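# Straighten a crooked stack of magnet blocks

## Task

Align the leaning stack of magnet blocks so every block sits squarely on the one beneath it, then release the gripper.

## Robot and tools

Robot: two arms, left_arm and right_arm, each with a two-finger gripper, over one table. Every pose uses a single scene frame. The origin is on the tabletop midway between the arms, +x reaches out over the table, +z is up, and left_arm sits on the +y side. The names left and right refer to arms, not to image sides.

Gripper axes: the fingers extend along the gripper's own +z and close along its own y. The reported end_effector_position is the point between the finger pads, roughly 1 cm short of the fingertips. Orientation is a quaternion in w, x, y, z order.

The row (used by every moving call): exactly 16 numbers in one flat list covering both arms, even if one arm stays still. The first 8 are left_arm: x, y, z (metres, scene frame), qw, qx, qy, qz, opening. The next 8 are right_arm in the same order. Position and quaternion are absolute targets in the scene frame, not offsets. Opening runs from -1 (closed) to +1 (fully open, 0.094 m). A target more than 0.6 m from an arm's last reported position along any axis of its gripper is refused and nothing moves. To keep an arm still or keep its orientation, resend the exact pose from the last result taken before it was meant to hold, plus the desired opening, in every call; do not copy a drifted quaternion later.

Tools:
1. execute_actions, argument actions: a list holding zero or one item. An empty list just reports the current state. An item with rows (1 to 15 rows of 16 numbers) and optional steps (1 to 15, default 15) runs that many control steps of 1/30 s; each row drives one step and the last row repeats to fill. An item with only steps (up to 300) is a wait counted from the previous result, so time spent between calls is included. Optional pictures (true/false) controls whether camera images come back; by default they do.
2. move, arguments target (one 16-number row as above, absolute poses) and speed (m/s, 0.002 to 0.5, default 0.25; rotation capped at twice that in rad/s). Each gripper travels a straight line toward its target, all arms finishing together, over 0.5 to 10 s; longer paths are cut off at 10 s short of the goal. Rotation takes the shorter direction. The opening is applied when the move begins. Paths ignore obstacles and the other arm. Grippers lag and may overshoot speed, especially with an almost straight arm. Faster contacts and targets set deeper past the contact push harder.
3. wait, argument seconds (0 to 10): lets the simulation run with no new command.
4. zoom_image, arguments camera (cam_head_left, cam_head_right, cam_high, cam_low, cam_left_wrist, cam_right_wrist) and region [x0, y0, x1, y1] in image pixels, origin top-left, at most 504 by 504; returns a sharper crop of that camera's last image.
5. finished_scene, argument scene: the integer of the scene being closed. It is final and reports whether the goal was met; the result must stay satisfied afterwards.

Control details: every step, a commanded pose is limited to within 70 mm and 16 degrees of the measured pose, and joints then chase that limited pose; position wins over orientation when both cannot be met. Motions frequently stop a centimetre or more short, usually low. After the last step of an action an arm continues only to its last limited pose, so check where it ended and send the remainder. Reported hand positions can be off, more at long reach.

Gripping: grip_measured is the measured finger opening on the command scale; the last joint value gives it in metres. Readings can be off by about 1 mm per gripper. To hold something, command roughly 0.03 below grip_measured for a firm hold, smaller gaps for lighter holds. Finger force is capped near 50 to 62 N per pad.

Results: a state line gives each arm's position and quaternion. A 'pose unreachable' line means a clearance check altered or blocked that arm's command; HELD marks steps not sent. 'Hand target' shows where the controller is currently driving each gripper. A move result adds a 'move:' line with the ending (done, off_target, moving, held, fault) and active limits: paced means the pose was clipped, held means some steps were blocked (the arm can then jump faster than speed). If only one arm is named, the other finished fine. Each gripper's remaining distance to its pose is also given. FAULT lines report arm stops; MOTOR HOT warns from 85 °C, and at 100 °C the arm drops what it holds and falls, so avoid holding loads for long, including while thinking. The simulation keeps running between calls.

Joint ranges (rad), base to gripper: waist -2.880 to 2.880, shoulder 0.000 to 3.142, elbow 0.000 to 3.019, wrist pitch -1.693 to 1.571, wrist yaw -1.571 to 1.571, wrist roll -2.094 to 2.094. Elbows stop just before fully straight.

Cameras: six 504x504 images in the order cam_head_left, cam_head_right, cam_high, cam_low, cam_left_wrist, cam_right_wrist; calibration is supplied and may be slightly off.

Avoid: knocking or placing anything off the table (fails the task), letting the arms collide or press on each other, dropping or slamming blocks, hard shoves. Occasional disturbances may tug a held part or nudge loose objects.

Each tool is called after "Call:" as name([rows], argument=value, ...), one row to a line, values as JSON.

## Session

Call:
execute_actions(actions=[])

Scene clock: 0.00 s of 6600.00 s.
left_arm: end_effector_position=(+0.2818, +0.2865, +0.2476) grip_measured=+1.000 end_effector_quat_wxyz=(+0.498, +0.141, +0.854, +0.058) | right_arm: end_effector_position=(+0.4998, -0.4386, +0.2104) grip_measured=+1.000 end_effector_quat_wxyz=(-0.070, -0.271, +0.874, -0.398)
Joint positions: left_arm=[-0.18   0.556  0.511 -0.494 -0.253  0.131  0.094] | right_arm=[-0.139  1.608  1.326 -1.225  0.831 -0.559  0.094]
Joint velocities: left_arm=[-0.015 -0.005 -0.022 -0.017  0.007  0.037  0.   ] | right_arm=[ 0.005  0.015 -0.022 -0.002 -0.022  0.022  0.   ]
Motor temperatures (°C, as the motors report them): left_arm=[22 21 22 21 21 23] | right_arm=[21 22 22 22 23 24]
Hand target (left_arm): +0.286, +0.285, +0.267; +0.513, +0.137, +0.845, +0.055
Hand target (right_arm): +0.508, -0.438, +0.225; -0.053, -0.263, +0.875, -0.402
camera_calibration (this result's frames):
cam_left_wrist: T_world_to_cam=[[-0.186922, -0.953786, -0.235272, 0.384086], [-0.886924, 0.266827, -0.377054, 0.273033], [0.422406, 0.138189, -0.895811, 0.186226], [0, 0, 0, 1]] pos_world=[0.235291, 0.267748, 0.360136]
cam_right_wrist: T_world_to_cam=[[0.536199, -0.531523, 0.655724, -0.635529], [-0.735916, 0.0861123, 0.671574, 0.26875], [-0.413423, -0.842655, -0.344983, 0.0348271], [0, 0, 0, 1]] pos_world=[0.552945, -0.331593, 0.248261]

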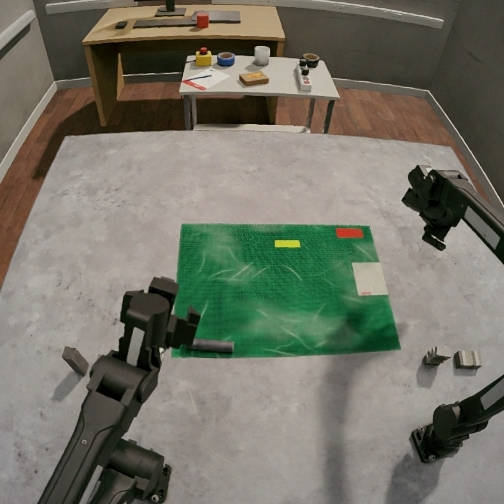

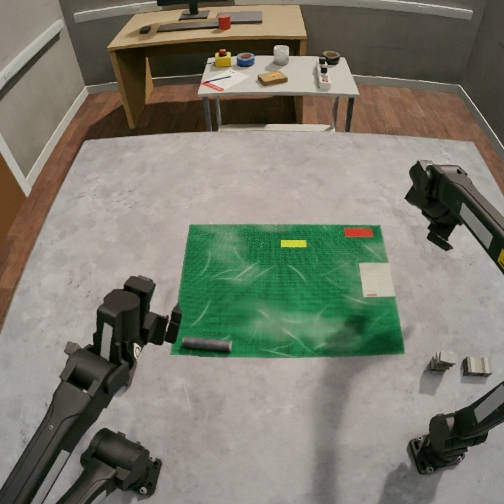

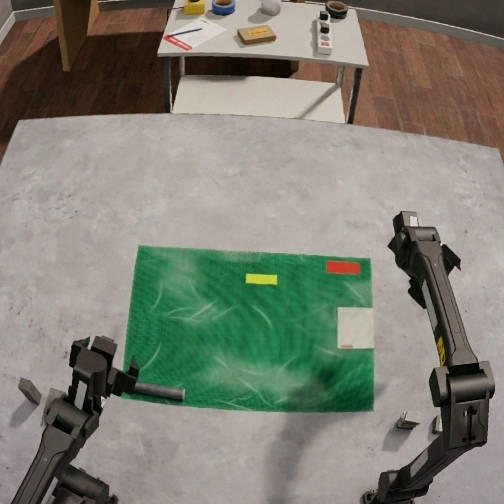

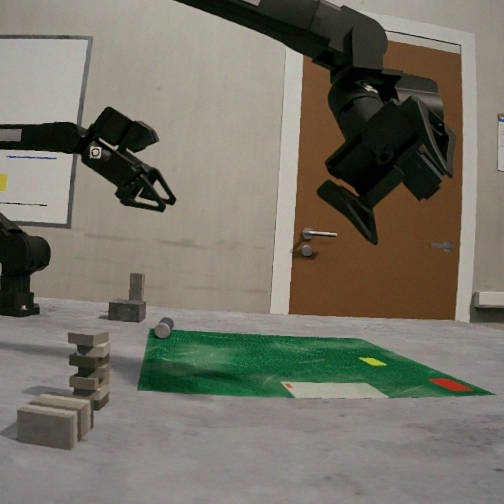

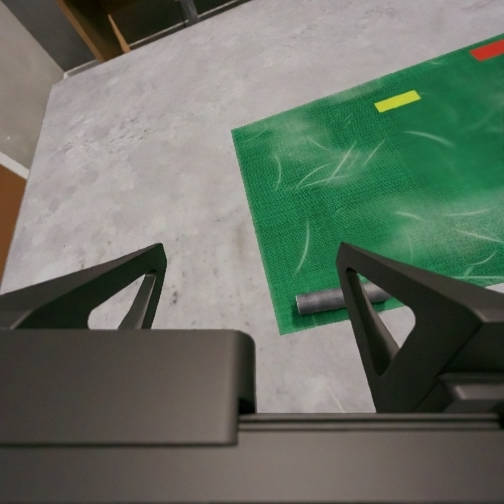

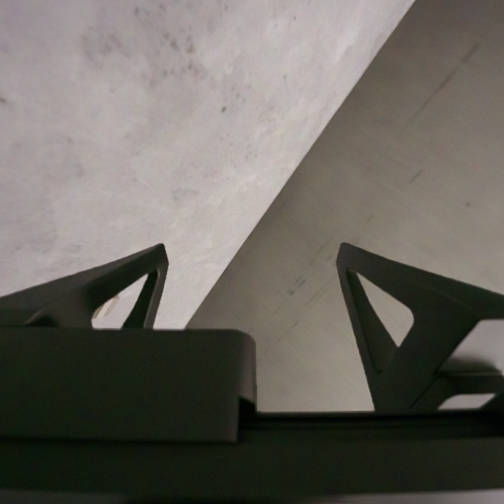

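Call:
zoom_image(camera="cam_head_right", region=[414, 330, 504, 420])

Call:
zoom_image(camera="cam_low", region=[0, 300, 170, 470])

Region (414, 330, 504, 420) of cam_head_right's 504x504 image, scaled by 5.600, with more detail than that image has.

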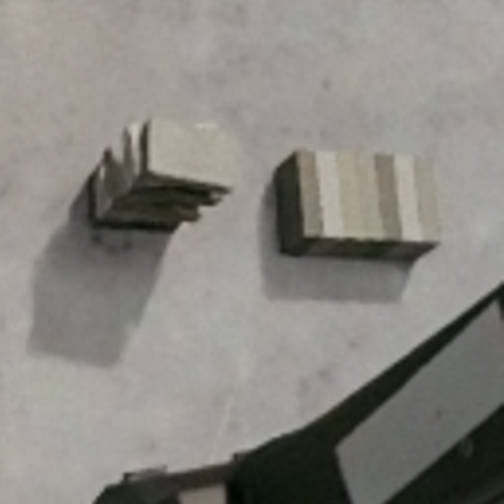

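Region (0, 300, 170, 470) of cam_low's 504x504 image, scaled by 2.965, with more detail than that image has.

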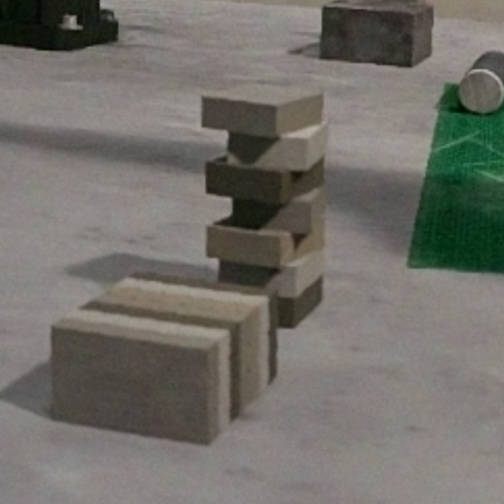

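Call:
move(target=[0.2818,0.2865,0.2476,0.498,0.141,0.854,0.058,1, 0.221,-0.386,0.115,0.005,0.087,0.996,0,0.9], speed=0.35)

Call:
zoom_image(camera="cam_right_wrist", region=[170, 130, 340, 300])

Scene clock: 3.40 s of 6600.00 s.
left_arm: end_effector_position=(+0.2818, +0.2865, +0.2476) grip_measured=+1.000 end_effector_quat_wxyz=(+0.498, +0.141, +0.854, +0.058) | right_arm: end_effector_position=(+0.2163, -0.3850, +0.1114) grip_measured=+0.902 end_effector_quat_wxyz=(-0.008, +0.082, +0.997, -0.001)
Joint positions: left_arm=[-0.18   0.556  0.511 -0.494 -0.253  0.131  0.094] | right_arm=[-0.393  0.935  0.62  -1.272  0.005 -0.02   0.089]
Joint velocities: left_arm=[-0.005 -0.015 -0.007  0.007 -0.081 -0.051  0.   ] | right_arm=[-0.015 -0.005  0.002 -0.007 -0.051 -0.007 -0.001]
Motor temperatures (°C, as the motors report them): left_arm=[22 21 23 21 21 23] | right_arm=[21 22 23 22 23 24]
Hand target (left_arm): +0.282, +0.287, +0.248; +0.498, +0.141, +0.854, +0.058
Hand target (right_arm): +0.220, -0.386, +0.115; -0.001, +0.089, +0.996, -0.000
Off the commanded pose (left_arm): 0.000 m, 0 deg.
Off the commanded pose (right_arm): 0.006 m, 2 deg.
move: done
camera_calibration (this result's frames):
cam_left_wrist: T_world_to_cam=[[-0.186922, -0.953786, -0.235272, 0.384086], [-0.886924, 0.266827, -0.377054, 0.273033], [0.422406, 0.138189, -0.895811, 0.186226], [0, 0, 0, 1]] pos_world=[0.235291, 0.267748, 0.360136]
cam_right_wrist: T_world_to_cam=[[-0.153888, -0.988076, 0.00488036, -0.344199], [-0.791922, 0.126289, 0.59742, 0.157826], [-0.590912, 0.0880711, -0.801914, 0.37625], [0, 0, 0, 1]] pos_world=[0.294349, -0.393163, 0.209112]

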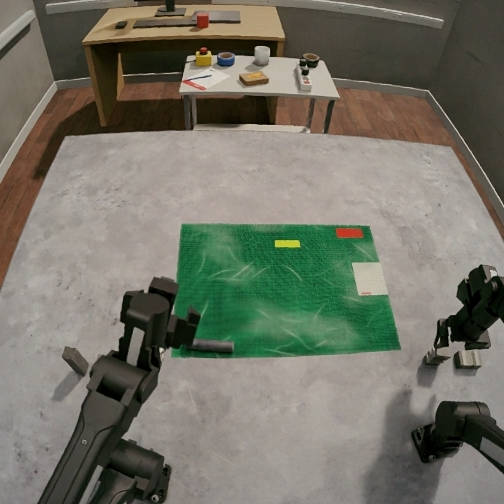

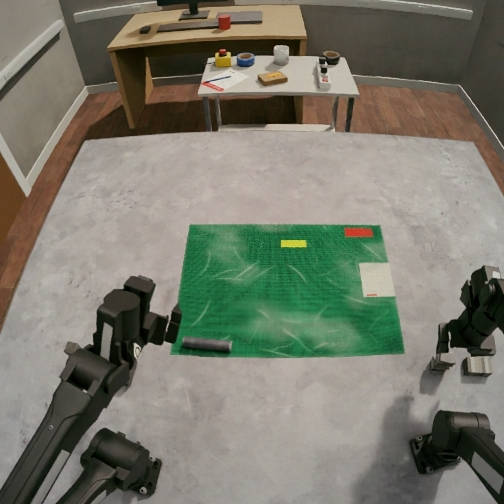

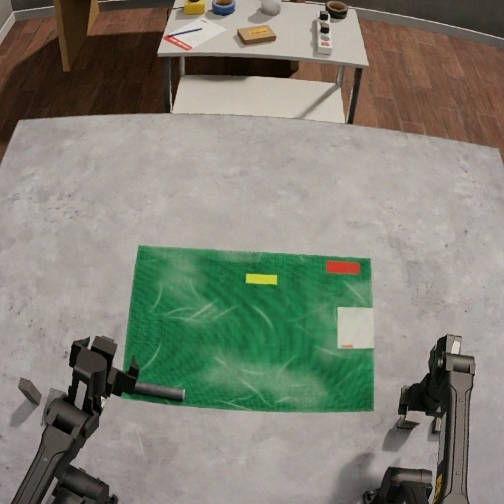

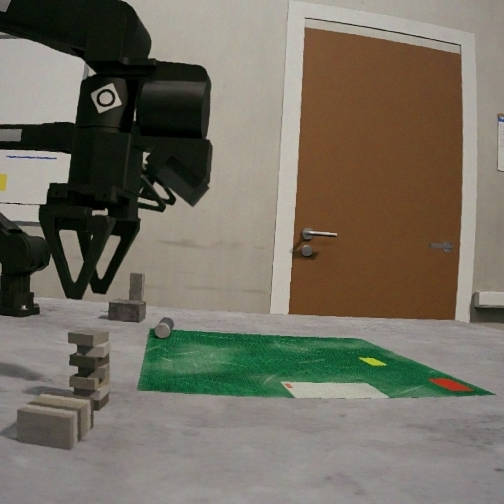

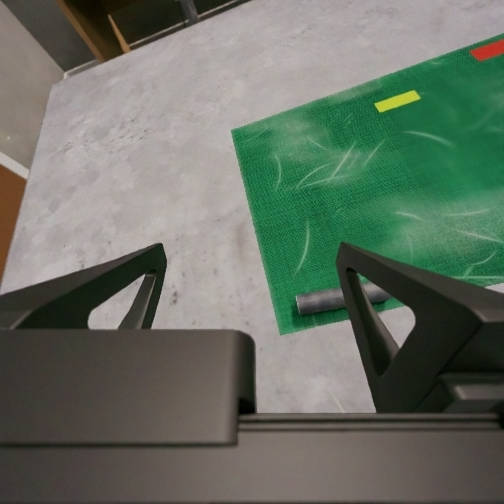

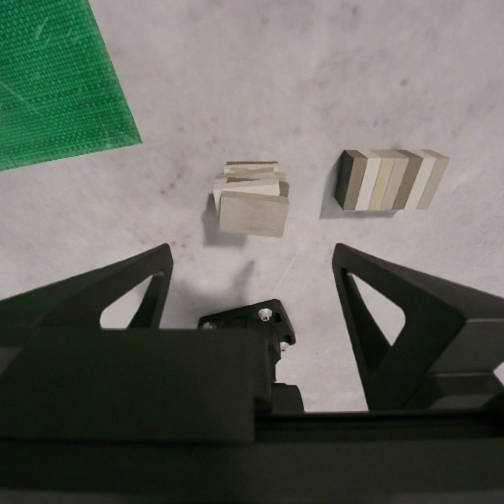

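Region (170, 130, 340, 300) of cam_right_wrist's 504x504 image, scaled by 2.965, with more detail than that image has.

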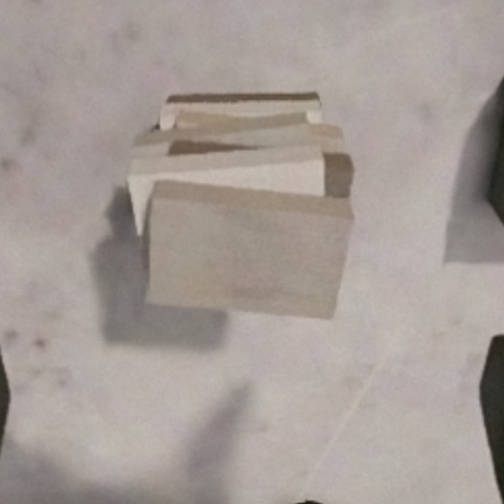

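Call:
execute_actions(actions=[])

Scene clock: 5.93 s of 6600.00 s.
left_arm: end_effector_position=(+0.2818, +0.2865, +0.2476) grip_measured=+1.000 end_effector_quat_wxyz=(+0.498, +0.141, +0.854, +0.058) | right_arm: end_effector_position=(+0.2163, -0.3850, +0.1114) grip_measured=+0.902 end_effector_quat_wxyz=(-0.008, +0.082, +0.997, -0.001)
Joint positions: left_arm=[-0.18   0.556  0.511 -0.494 -0.253  0.131  0.094] | right_arm=[-0.393  0.935  0.62  -1.272  0.005 -0.018  0.089]
Joint velocities: left_arm=[ 0.005 -0.005 -0.007 -0.002 -0.037 -0.051  0.   ] | right_arm=[-0.015 -0.005 -0.012 -0.007 -0.022 -0.051  0.   ]
Motor temperatures (°C, as the motors report them): left_arm=[22 21 23 21 21 23] | right_arm=[21 22 24 22 23 24]
Hand target (left_arm): +0.282, +0.287, +0.248; +0.498, +0.141, +0.854, +0.058
Hand target (right_arm): +0.220, -0.386, +0.115; -0.001, +0.089, +0.996, -0.000
Off the commanded pose (left_arm): 0.000 m, 0 deg.
Off the commanded pose (right_arm): 0.006 m, 2 deg.
Steps of this call (steps 1 to 76: nothing new was sent). Readings (end_effector_position):
1: left_arm (+0.2818, +0.2865, +0.2476) | right_arm (+0.2163, -0.3850, +0.1114)
2: left_arm (+0.2818, +0.2865, +0.2476) | right_arm (+0.2163, -0.3850, +0.1114)
4: left_arm (+0.2818, +0.2865, +0.2476) | right_arm (+0.2163, -0.3850, +0.1114)
8: left_arm (+0.2818, +0.2865, +0.2476) | right_arm (+0.2163, -0.3850, +0.1114)
76: the state above
camera_calibration (this result's frames):
cam_left_wrist: T_world_to_cam=[[-0.186922, -0.953786, -0.235272, 0.384086], [-0.886924, 0.266827, -0.377054, 0.273033], [0.422406, 0.138189, -0.895811, 0.186226], [0, 0, 0, 1]] pos_world=[0.235291, 0.267748, 0.360136]
cam_right_wrist: T_world_to_cam=[[-0.155019, -0.987899, 0.00489884, -0.343888], [-0.791778, 0.127207, 0.597416, 0.158148], [-0.59081, 0.0887319, -0.801917, 0.376483], [0, 0, 0, 1]] pos_world=[0.294339, -0.39325, 0.209112]

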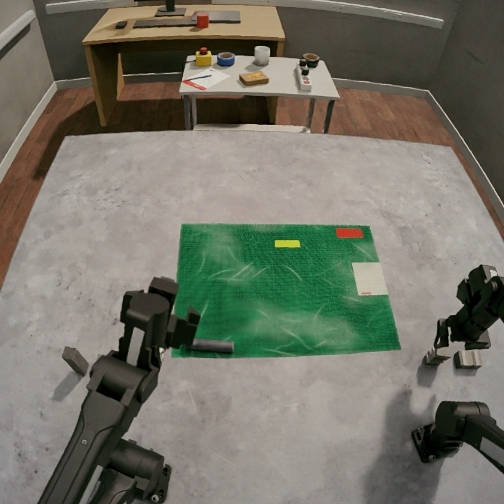

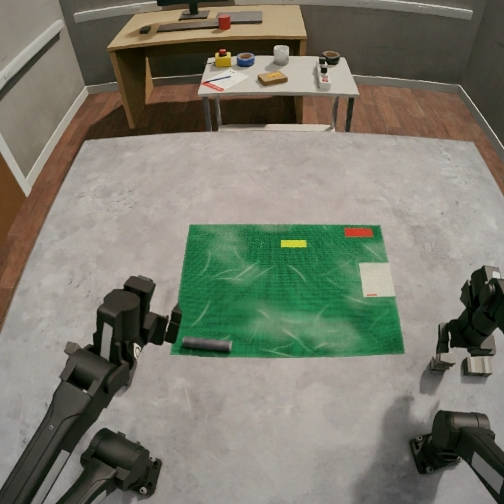

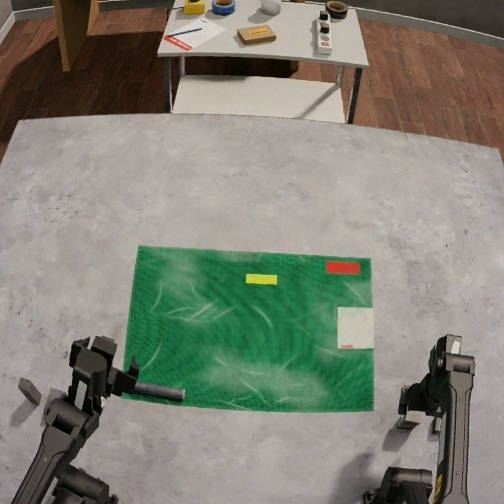

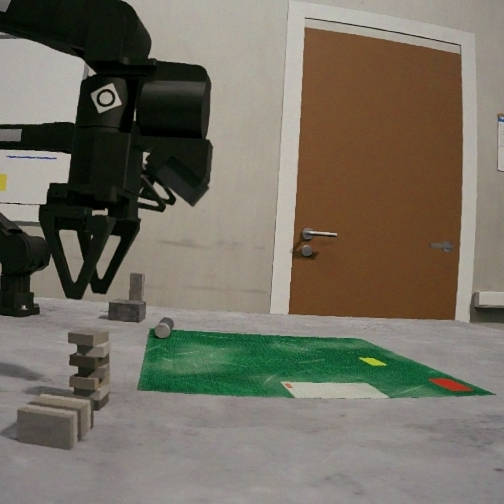

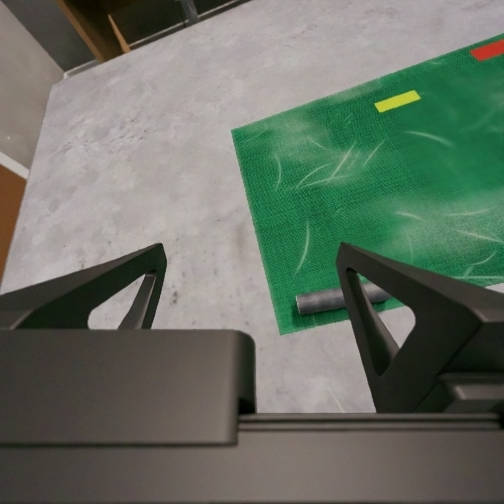

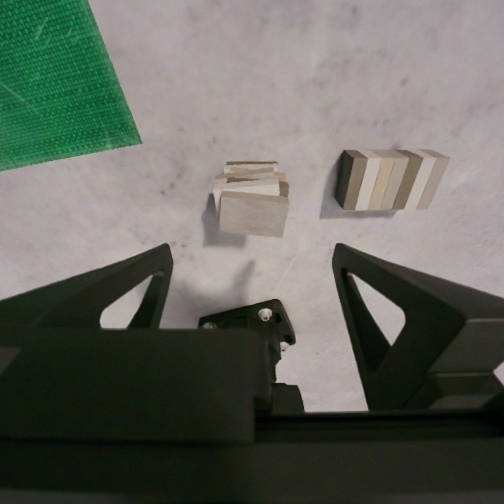

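Call:
move(target=[0.2818,0.2865,0.2476,0.498,0.141,0.854,0.058,1,0.220,-0.385,0.042,0.005,0.083,0.996,0,0.5], speed=0.12)

Scene clock: 7.43 s of 6600.00 s.
left_arm: end_effector_position=(+0.2818, +0.2865, +0.2476) grip_measured=+1.000 end_effector_quat_wxyz=(+0.498, +0.141, +0.854, +0.058) | right_arm: end_effector_position=(+0.2134, -0.3841, +0.0406) grip_measured=+0.502 end_effector_quat_wxyz=(-0.002, +0.082, +0.997, -0.001)
Joint positions: left_arm=[-0.18   0.556  0.511 -0.494 -0.253  0.131  0.094] | right_arm=[-0.393  1.032  0.469 -1.011  0.002 -0.018  0.071]
Joint velocities: left_arm=[ 0.005  0.005  0.007 -0.002  0.007  0.022  0.   ] | right_arm=[-0.005 -0.005 -0.002 -0.007 -0.051 -0.037  0.001]
Motor temperatures (°C, as the motors report them): left_arm=[22 21 24 21 21 23] | right_arm=[21 22 24 22 23 24]
Hand target (left_arm): +0.282, +0.287, +0.248; +0.498, +0.141, +0.854, +0.058
Hand target (right_arm): +0.219, -0.385, +0.042; +0.005, +0.083, +0.997, +0.000
Off the commanded pose (left_arm): 0.000 m, 0 deg.
Off the commanded pose (right_arm): 0.007 m, 1 deg.
move: done
camera_calibration (this result's frames):
cam_left_wrist: T_world_to_cam=[[-0.186922, -0.953786, -0.235272, 0.384086], [-0.886924, 0.266827, -0.377054, 0.273033], [0.422406, 0.138189, -0.895811, 0.186226], [0, 0, 0, 1]] pos_world=[0.235291, 0.267748, 0.360136]
cam_right_wrist: T_world_to_cam=[[-0.155089, -0.987896, 0.00293854, -0.34297], [-0.798914, 0.127169, 0.587848, 0.20002], [-0.581106, 0.0888211, -0.808966, 0.316174], [0, 0, 0, 1]] pos_world=[0.290338, -0.392338, 0.139201]

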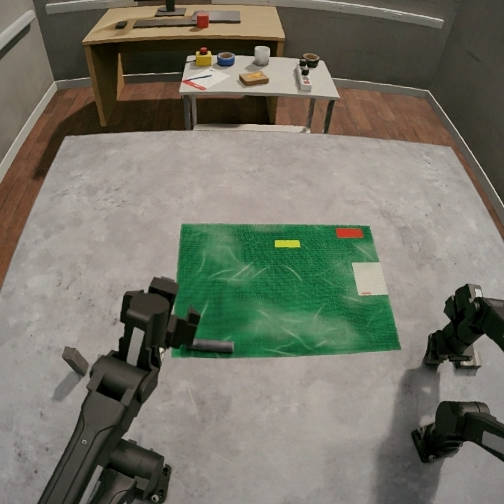

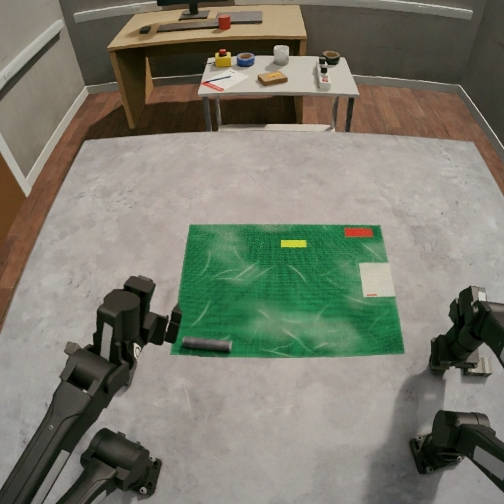

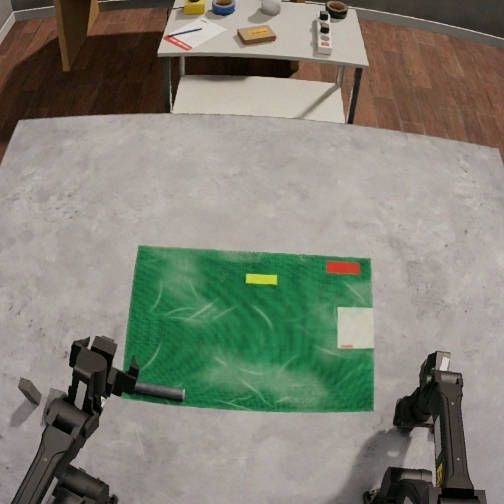

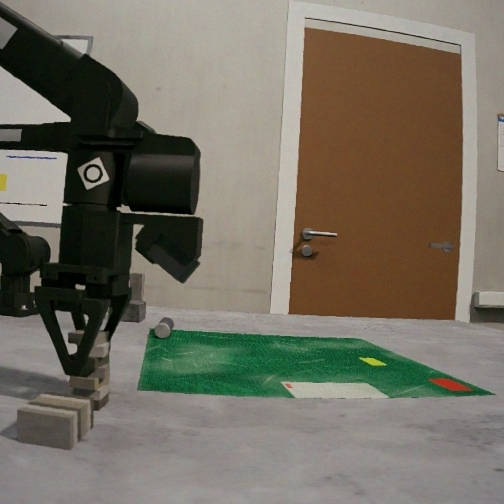

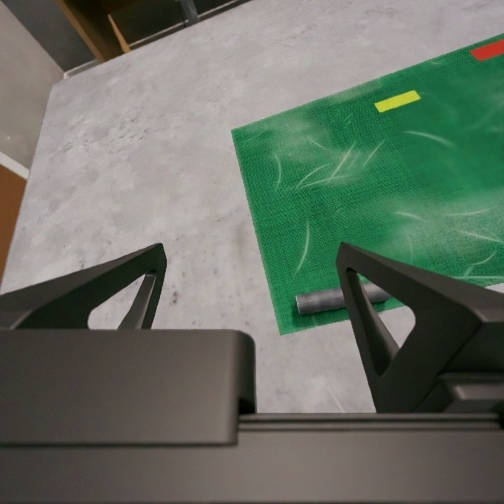

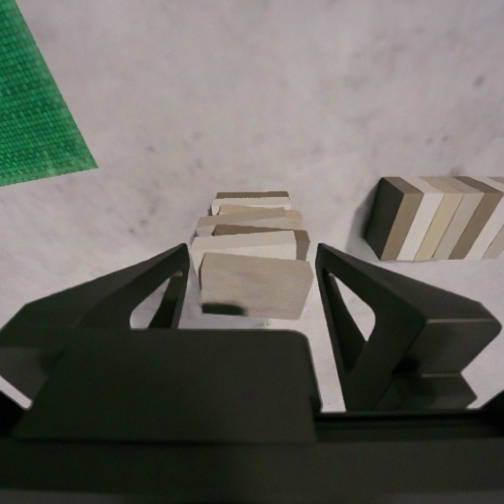

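Call:
execute_actions([
  {"rows":[[0.2818,0.2865,0.2476,0.498,0.141,0.854,0.058,1,0.223,-0.3855,0.042,0.005,0.083,0.996,0,0.4],[0.2818,0.2865,0.2476,0.498,0.141,0.854,0.058,1,0.225,-0.3855,0.042,0.005,0.083,0.996,0,0.32],[0.2818,0.2865,0.2476,0.498,0.141,0.854,0.058,1,0.225,-0.3855,0.042,0.005,0.083,0.996,0,0.25],[0.2818,0.2865,0.2476,0.498,0.141,0.854,0.058,1,0.225,-0.3855,0.042,0.005,0.083,0.996,0,0.2],[0.2818,0.2865,0.2476,0.498,0.141,0.854,0.058,1,0.225,-0.3855,0.042,0.005,0.083,0.996,0,0.15],[0.2818,0.2865,0.2476,0.498,0.141,0.854,0.058,1,0.225,-0.3855,0.042,0.005,0.083,0.996,0,0.1],[0.2818,0.2865,0.2476,0.498,0.141,0.854,0.058,1,0.225,-0.3855,0.042,0.005,0.083,0.996,0,0.05],[0.2818,0.2865,0.2476,0.498,0.141,0.854,0.058,1,0.225,-0.3855,0.042,0.005,0.083,0.996,0,0.0],[0.2818,0.2865,0.2476,0.498,0.141,0.854,0.058,1,0.225,-0.3855,0.042,0.005,0.083,0.996,0,-0.04],[0.2818,0.2865,0.2476,0.498,0.141,0.854,0.058,1,0.225,-0.3855,0.042,0.005,0.083,0.996,0,-0.08],[0.2818,0.2865,0.2476,0.498,0.141,0.854,0.058,1,0.225,-0.3855,0.042,0.005,0.083,0.996,0,-0.12],[0.2818,0.2865,0.2476,0.498,0.141,0.854,0.058,1,0.225,-0.3855,0.042,0.005,0.083,0.996,0,-0.17]],"steps":15},
])

Scene clock: 9.50 s of 6600.00 s.
left_arm: end_effector_position=(+0.2818, +0.2865, +0.2476) grip_measured=+1.000 end_effector_quat_wxyz=(+0.498, +0.141, +0.854, +0.058) | right_arm: end_effector_position=(+0.2144, -0.3841, +0.0371) grip_measured=-0.096 end_effector_quat_wxyz=(-0.006, +0.082, +0.997, +0.000)
Joint positions: left_arm=[-0.18   0.556  0.511 -0.494 -0.253  0.131  0.094] | right_arm=[-0.393  1.051  0.469 -1.001  0.001 -0.018  0.042]
Joint velocities: left_arm=[-0.015 -0.005 -0.002 -0.007 -0.037 -0.007  0.   ] | right_arm=[-0.005 -0.005 -0.007 -0.002 -0.007  0.037 -0.001]
Motor temperatures (°C, as the motors report them): left_arm=[22 21 24 21 21 23] | right_arm=[21 22 24 22 23 24]
Hand target (left_arm): +0.282, +0.287, +0.248; +0.498, +0.141, +0.854, +0.058
Hand target (right_arm): +0.225, -0.385, +0.042; +0.005, +0.083, +0.997, +0.000
Off the commanded pose (left_arm): 0.000 m, 0 deg.
Off the commanded pose (right_arm): 0.012 m, 1 deg.
Steps of this call (steps 1 to 47: nothing new was sent; steps 48 to 62: all 15 steps of this action). Readings (end_effector_position):
48: left_arm (+0.2818, +0.2865, +0.2476) | right_arm (+0.2137, -0.3842, +0.0404)
49: left_arm (+0.2818, +0.2865, +0.2476) | right_arm (+0.2141, -0.3842, +0.0400)
51: left_arm (+0.2818, +0.2865, +0.2476) | right_arm (+0.2144, -0.3843, +0.0386)
55: left_arm (+0.2818, +0.2865, +0.2476) | right_arm (+0.2142, -0.3839, +0.0371)
62: the state above
camera_calibration (this result's frames):
cam_left_wrist: T_world_to_cam=[[-0.186922, -0.953786, -0.235272, 0.384086], [-0.886924, 0.266827, -0.377054, 0.273033], [0.422406, 0.138189, -0.895811, 0.186226], [0, 0, 0, 1]] pos_world=[0.235291, 0.267748, 0.360136]
cam_right_wrist: T_world_to_cam=[[-0.155081, -0.987901, 0.00157292, -0.342741], [-0.79438, 0.125648, 0.594283, 0.201028], [-0.58729, 0.0909125, -0.804254, 0.315831], [0, 0, 0, 1]] pos_world=[0.292025, -0.392566, 0.135079]

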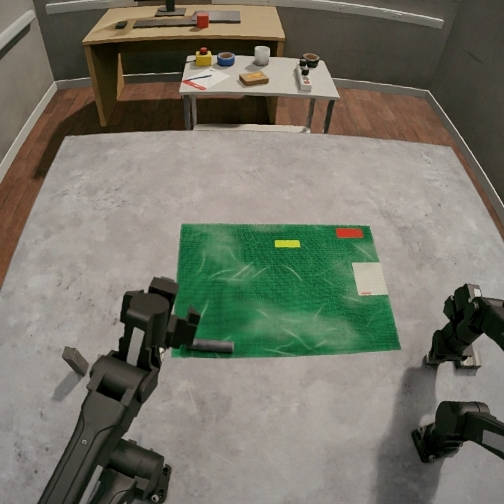

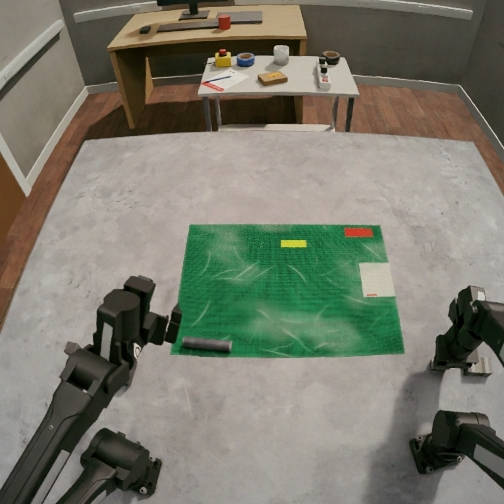

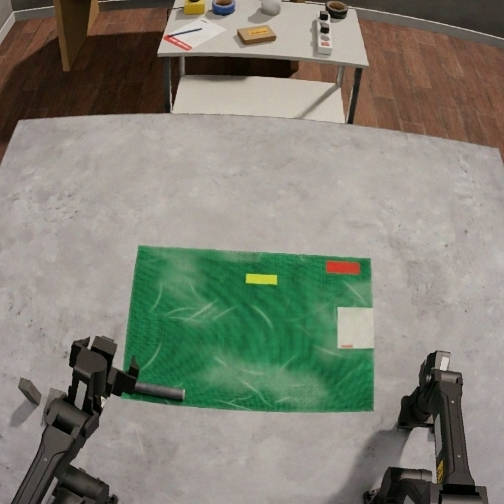

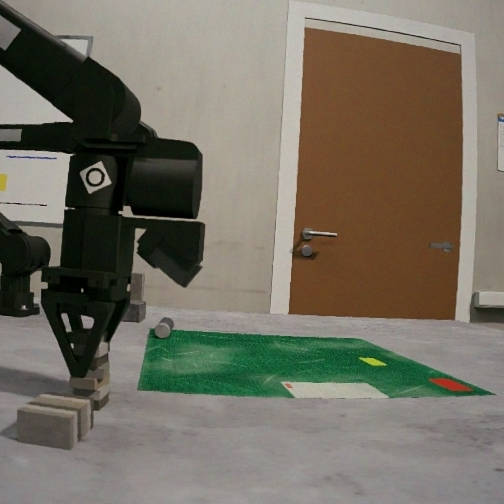

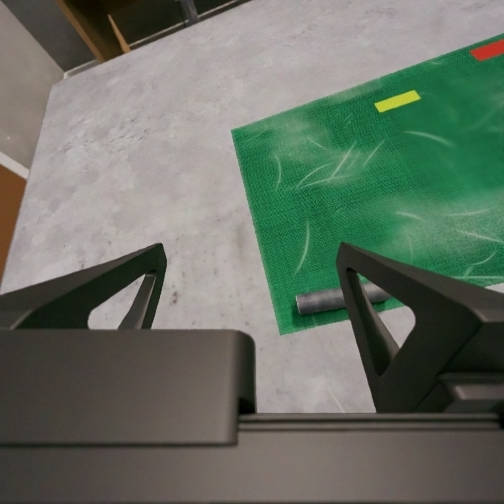

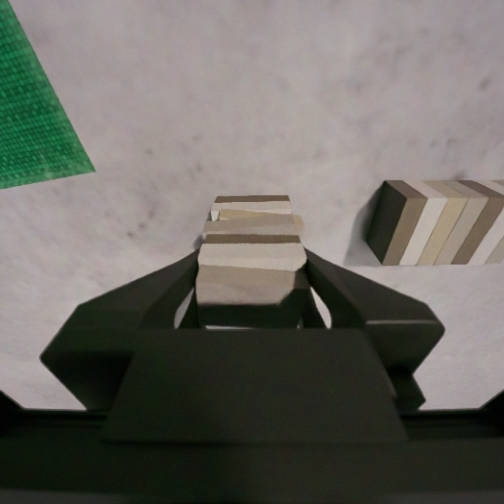

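Call:
execute_actions([
  {"rows":[[0.2818,0.2865,0.2476,0.498,0.141,0.854,0.058,1,0.225,-0.3855,0.042,0.005,0.083,0.996,0,0.6]],"steps":6},
], pictures=false)

Call:
move(target=[0.2818,0.2865,0.2476,0.498,0.141,0.854,0.058,1,0.227,-0.3855,0.045,0.004,0.764,0.646,0.002,0.6], speed=0.45)

Scene clock: 10.53 s of 6600.00 s.
left_arm: end_effector_position=(+0.2818, +0.2865, +0.2476) grip_measured=+1.000 end_effector_quat_wxyz=(+0.498, +0.141, +0.854, +0.058) | right_arm: end_effector_position=(+0.2148, -0.3842, +0.0370) grip_measured=+0.597 end_effector_quat_wxyz=(-0.005, +0.082, +0.997, -0.000)
Joint positions: left_arm=[-0.18   0.556  0.511 -0.494 -0.253  0.131  0.094] | right_arm=[-0.393  1.052  0.469 -0.999  0.001 -0.018  0.075]
Joint velocities: left_arm=[-0.005 -0.024 -0.002  0.007 -0.007 -0.051  0.   ] | right_arm=[-0.005 -0.015  0.002  0.007  0.022 -0.051  0.001]
Motor temperatures (°C, as the motors report them): left_arm=[22 21 24 21 21 23] | right_arm=[21 22 24 22 23 24]
Hand target (left_arm): +0.282, +0.287, +0.248; +0.498, +0.141, +0.854, +0.058
Hand target (right_arm): +0.225, -0.385, +0.042; +0.005, +0.083, +0.997, +0.000
Off the commanded pose (left_arm): 0.000 m, 0 deg.
Off the commanded pose (right_arm): 0.011 m, 1 deg.
Steps of this call (steps 1 to 25: nothing new was sent; steps 26 to 31: all 6 steps of this action). Readings (end_effector_position):
26: left_arm (+0.2818, +0.2865, +0.2476) | right_arm (+0.2145, -0.3841, +0.0371)
27: left_arm (+0.2818, +0.2865, +0.2476) | right_arm (+0.2147, -0.3842, +0.0371)
29: left_arm (+0.2818, +0.2865, +0.2476) | right_arm (+0.2147, -0.3842, +0.0370)
31: the state above

Scene clock: 13.23 s of 6600.00 s.
left_arm: end_effector_position=(+0.2818, +0.2865, +0.2476) grip_measured=+1.000 end_effector_quat_wxyz=(+0.498, +0.141, +0.854, +0.058) | right_arm: end_effector_position=(+0.2144, -0.3834, +0.0366) grip_measured=+0.598 end_effector_quat_wxyz=(-0.005, +0.761, +0.648, -0.003)
Joint positions: left_arm=[-0.18   0.556  0.511 -0.494 -0.253  0.131  0.094] | right_arm=[-0.393  1.052  0.468 -0.999 -0.003  1.548  0.075]
Joint velocities: left_arm=[-0.005 -0.005  0.002  0.002  0.037  0.066  0.   ] | right_arm=[-0.015 -0.005 -0.027 -0.017  0.007 -0.022 -0.001]
Motor temperatures (°C, as the motors report them): left_arm=[22 21 24 21 21 23] | right_arm=[21 22 24 22 23 24]
Hand target (left_arm): +0.282, +0.287, +0.248; +0.498, +0.141, +0.854, +0.058
Hand target (right_arm): +0.227, -0.385, +0.045; +0.004, +0.764, +0.646, +0.002
Off the commanded pose (left_arm): 0.000 m, 0 deg.
Off the commanded pose (right_arm): 0.015 m, 1 deg.
move: off_target (right_arm)
camera_calibration (this result's frames):
cam_left_wrist: T_world_to_cam=[[-0.186922, -0.953786, -0.235272, 0.384086], [-0.886924, 0.266827, -0.377054, 0.273033], [0.422406, 0.138189, -0.895811, 0.186226], [0, 0, 0, 1]] pos_world=[0.235291, 0.267748, 0.360136]
cam_right_wrist: T_world_to_cam=[[-0.988561, 0.150304, 0.0125087, 0.272638], [0.128965, 0.799375, 0.586829, 0.261873], [0.0782033, 0.581729, -0.809615, 0.36115], [0, 0, 0, 1]] pos_world=[0.207504, -0.460404, 0.135308]

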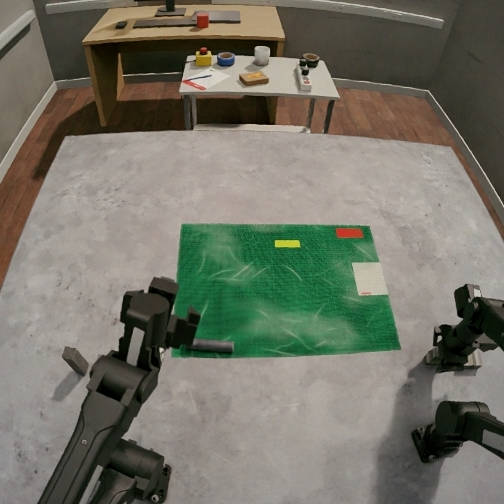

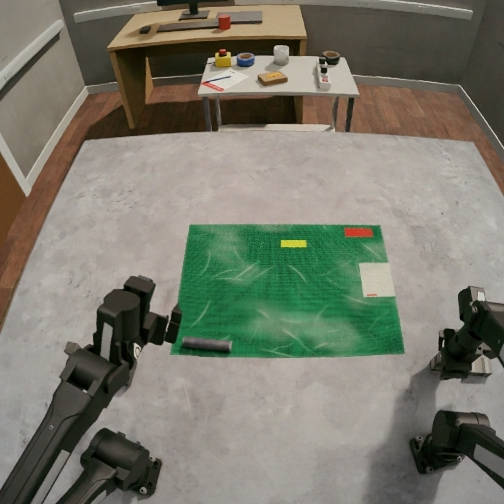

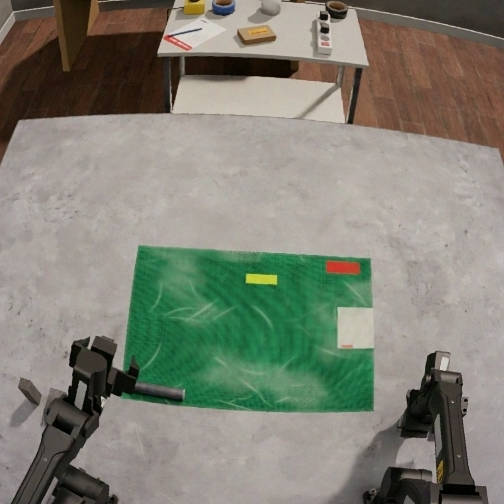

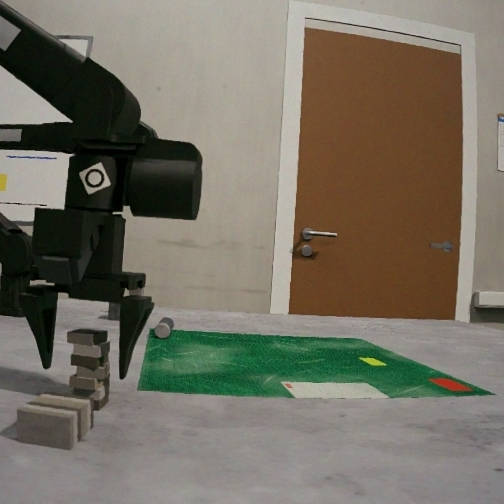

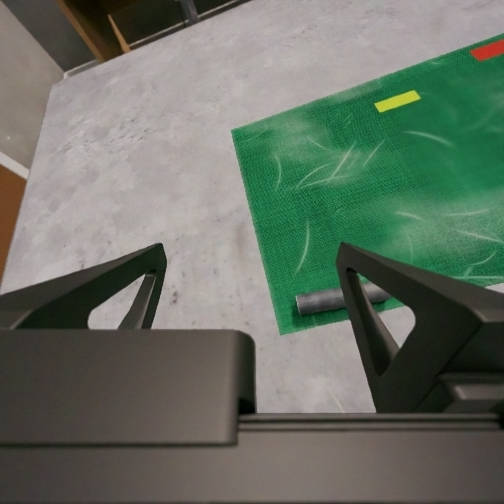

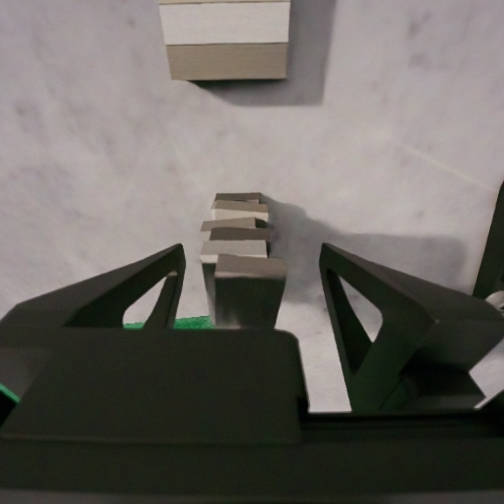

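Call:
move(target=[0.2818,0.2865,0.2476,0.498,0.141,0.854,0.058,1,0.243,-0.388,0.078,0.004,0.764,0.646,0.002,0.6], speed=0.12)

Call:
move(target=[0.2818,0.2865,0.2476,0.498,0.141,0.854,0.058,1,0.2265,-0.386,0.042,0.004,0.764,0.646,0.002,0.3], speed=0.08)

Scene clock: 14.97 s of 6600.00 s.
left_arm: end_effector_position=(+0.2818, +0.2865, +0.2476) grip_measured=+1.000 end_effector_quat_wxyz=(+0.498, +0.141, +0.854, +0.058) | right_arm: end_effector_position=(+0.2274, -0.3859, +0.0636) grip_measured=+0.598 end_effector_quat_wxyz=(-0.010, +0.763, +0.647, -0.007)
Joint positions: left_arm=[-0.18   0.556  0.511 -0.494 -0.253  0.131  0.094] | right_arm=[-0.393  1.052  0.55  -1.093 -0.002  1.552  0.075]
Joint velocities: left_arm=[-0.015  0.005 -0.012 -0.007 -0.022 -0.022  0.   ] | right_arm=[-0.015 -0.005  0.007 -0.007 -0.022 -0.007 -0.   ]
Motor temperatures (°C, as the motors report them): left_arm=[22 21 25 21 21 23] | right_arm=[21 22 24 22 23 24]
Hand target (left_arm): +0.282, +0.287, +0.248; +0.498, +0.141, +0.854, +0.058
Hand target (right_arm): +0.243, -0.388, +0.078; +0.004, +0.764, +0.646, +0.002
Off the commanded pose (left_arm): 0.000 m, 0 deg.
Off the commanded pose (right_arm): 0.021 m, 2 deg.
move: off_target (right_arm)
camera_calibration (this result's frames):
cam_left_wrist: T_world_to_cam=[[-0.186922, -0.953786, -0.235272, 0.384086], [-0.886924, 0.266827, -0.377054, 0.273033], [0.422406, 0.138189, -0.895811, 0.186226], [0, 0, 0, 1]] pos_world=[0.235291, 0.267748, 0.360136]
cam_right_wrist: T_world_to_cam=[[-0.987697, 0.15441, 0.0247324, 0.286149], [0.139407, 0.797769, 0.586626, 0.24335], [0.0708499, 0.582857, -0.80948, 0.385535], [0, 0, 0, 1]] pos_world=[0.221388, -0.463033, 0.16225]

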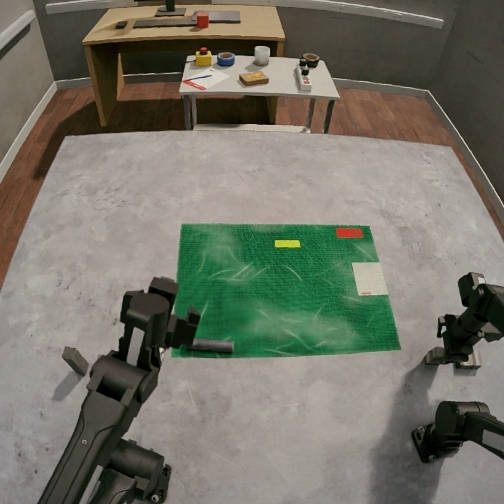

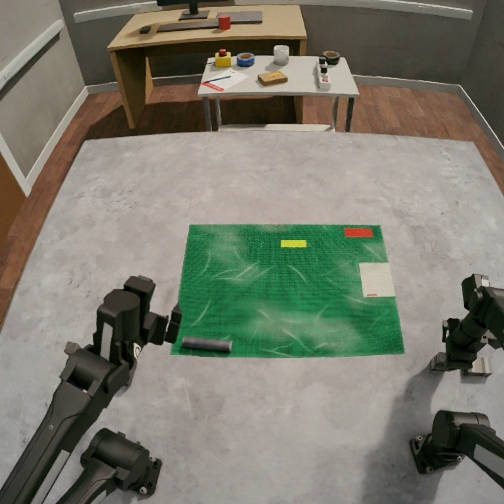

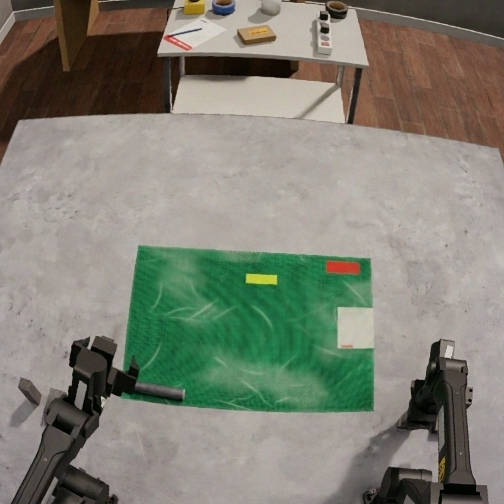

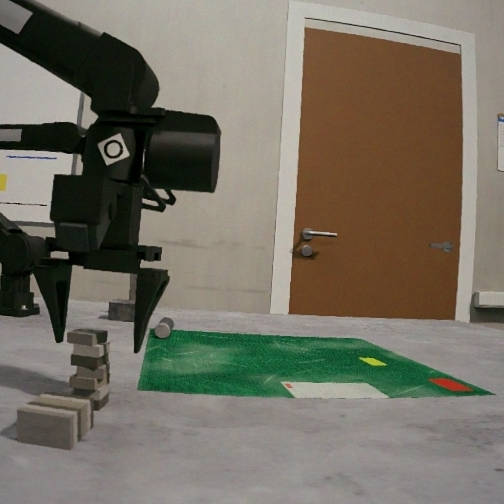

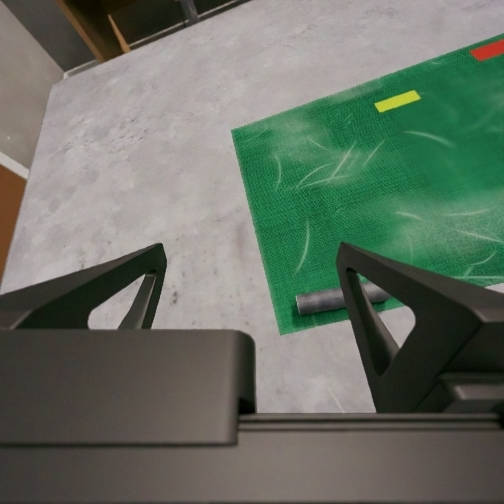

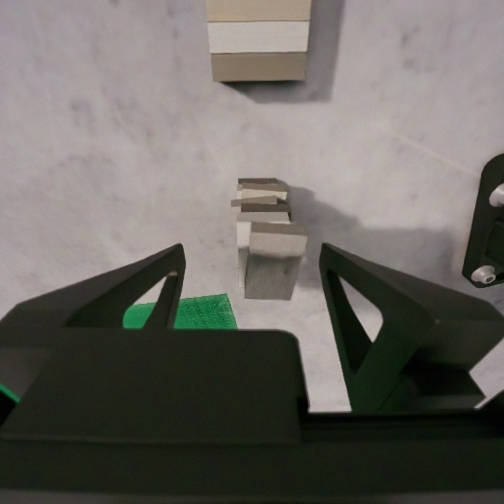

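Scene clock: 15.70 s of 6600.00 s.
left_arm: end_effector_position=(+0.2818, +0.2865, +0.2476) grip_measured=+1.000 end_effector_quat_wxyz=(+0.498, +0.141, +0.854, +0.058) | right_arm: end_effector_position=(+0.2228, -0.3851, +0.0423) grip_measured=+0.302 end_effector_quat_wxyz=(+0.000, +0.763, +0.647, +0.002)
Joint positions: left_arm=[-0.18   0.556  0.511 -0.494 -0.253  0.131  0.094] | right_arm=[-0.393  1.056  0.488 -1.    -0.002  1.552  0.061]
Joint velocities: left_arm=[ 0.005 -0.005 -0.002  0.002  0.037 -0.022  0.   ] | right_arm=[-0.005 -0.005 -0.007  0.007  0.007 -0.007  0.   ]
Motor temperatures (°C, as the motors report them): left_arm=[22 21 25 21 21 23] | right_arm=[21 22 24 22 23 24]
Hand target (left_arm): +0.282, +0.287, +0.248; +0.498, +0.141, +0.854, +0.058
Hand target (right_arm): +0.226, -0.386, +0.042; +0.004, +0.764, +0.646, +0.002
Off the commanded pose (left_arm): 0.000 m, 0 deg.
Off the commanded pose (right_arm): 0.004 m, 0 deg.
move: done
camera_calibration (this result's frames):
cam_left_wrist: T_world_to_cam=[[-0.186922, -0.953786, -0.235272, 0.384086], [-0.886924, 0.266827, -0.377054, 0.273033], [0.422406, 0.138189, -0.895811, 0.186226], [0, 0, 0, 1]] pos_world=[0.235291, 0.267748, 0.360136]
cam_right_wrist: T_world_to_cam=[[-0.987996, 0.154465, -0.00233902, 0.283177], [0.12379, 0.800666, 0.586183, 0.260448], [0.0924174, 0.578857, -0.810175, 0.361764], [0, 0, 0, 1]] pos_world=[0.214104, -0.461682, 0.141085]

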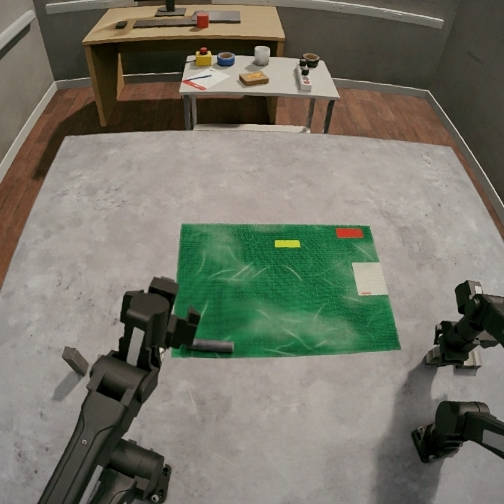

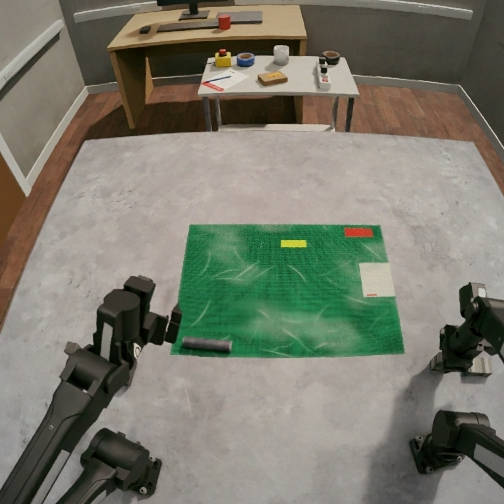

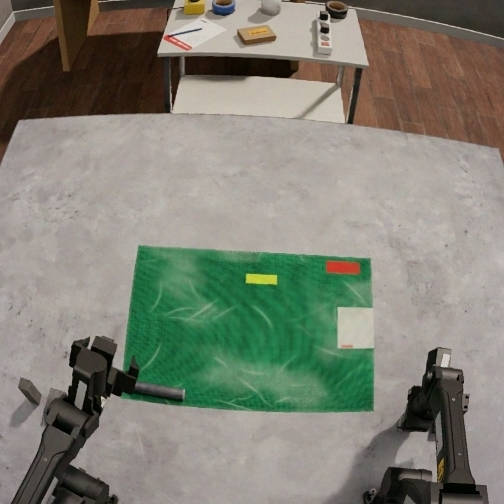

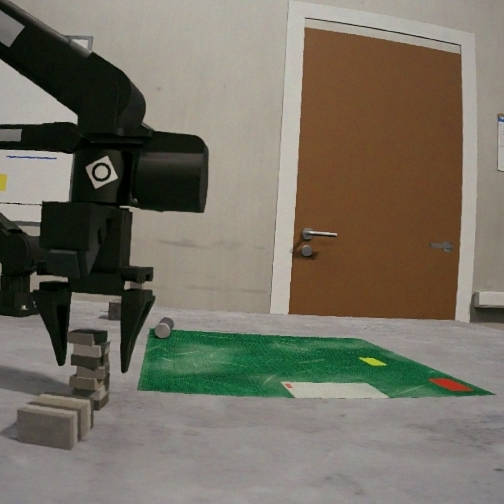

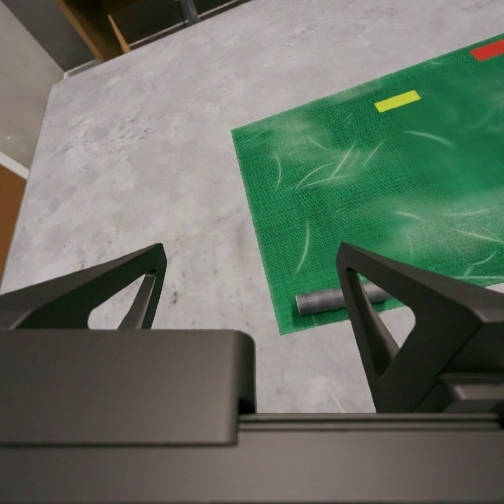

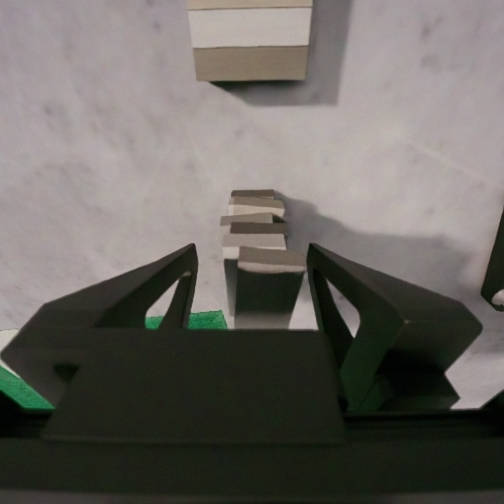

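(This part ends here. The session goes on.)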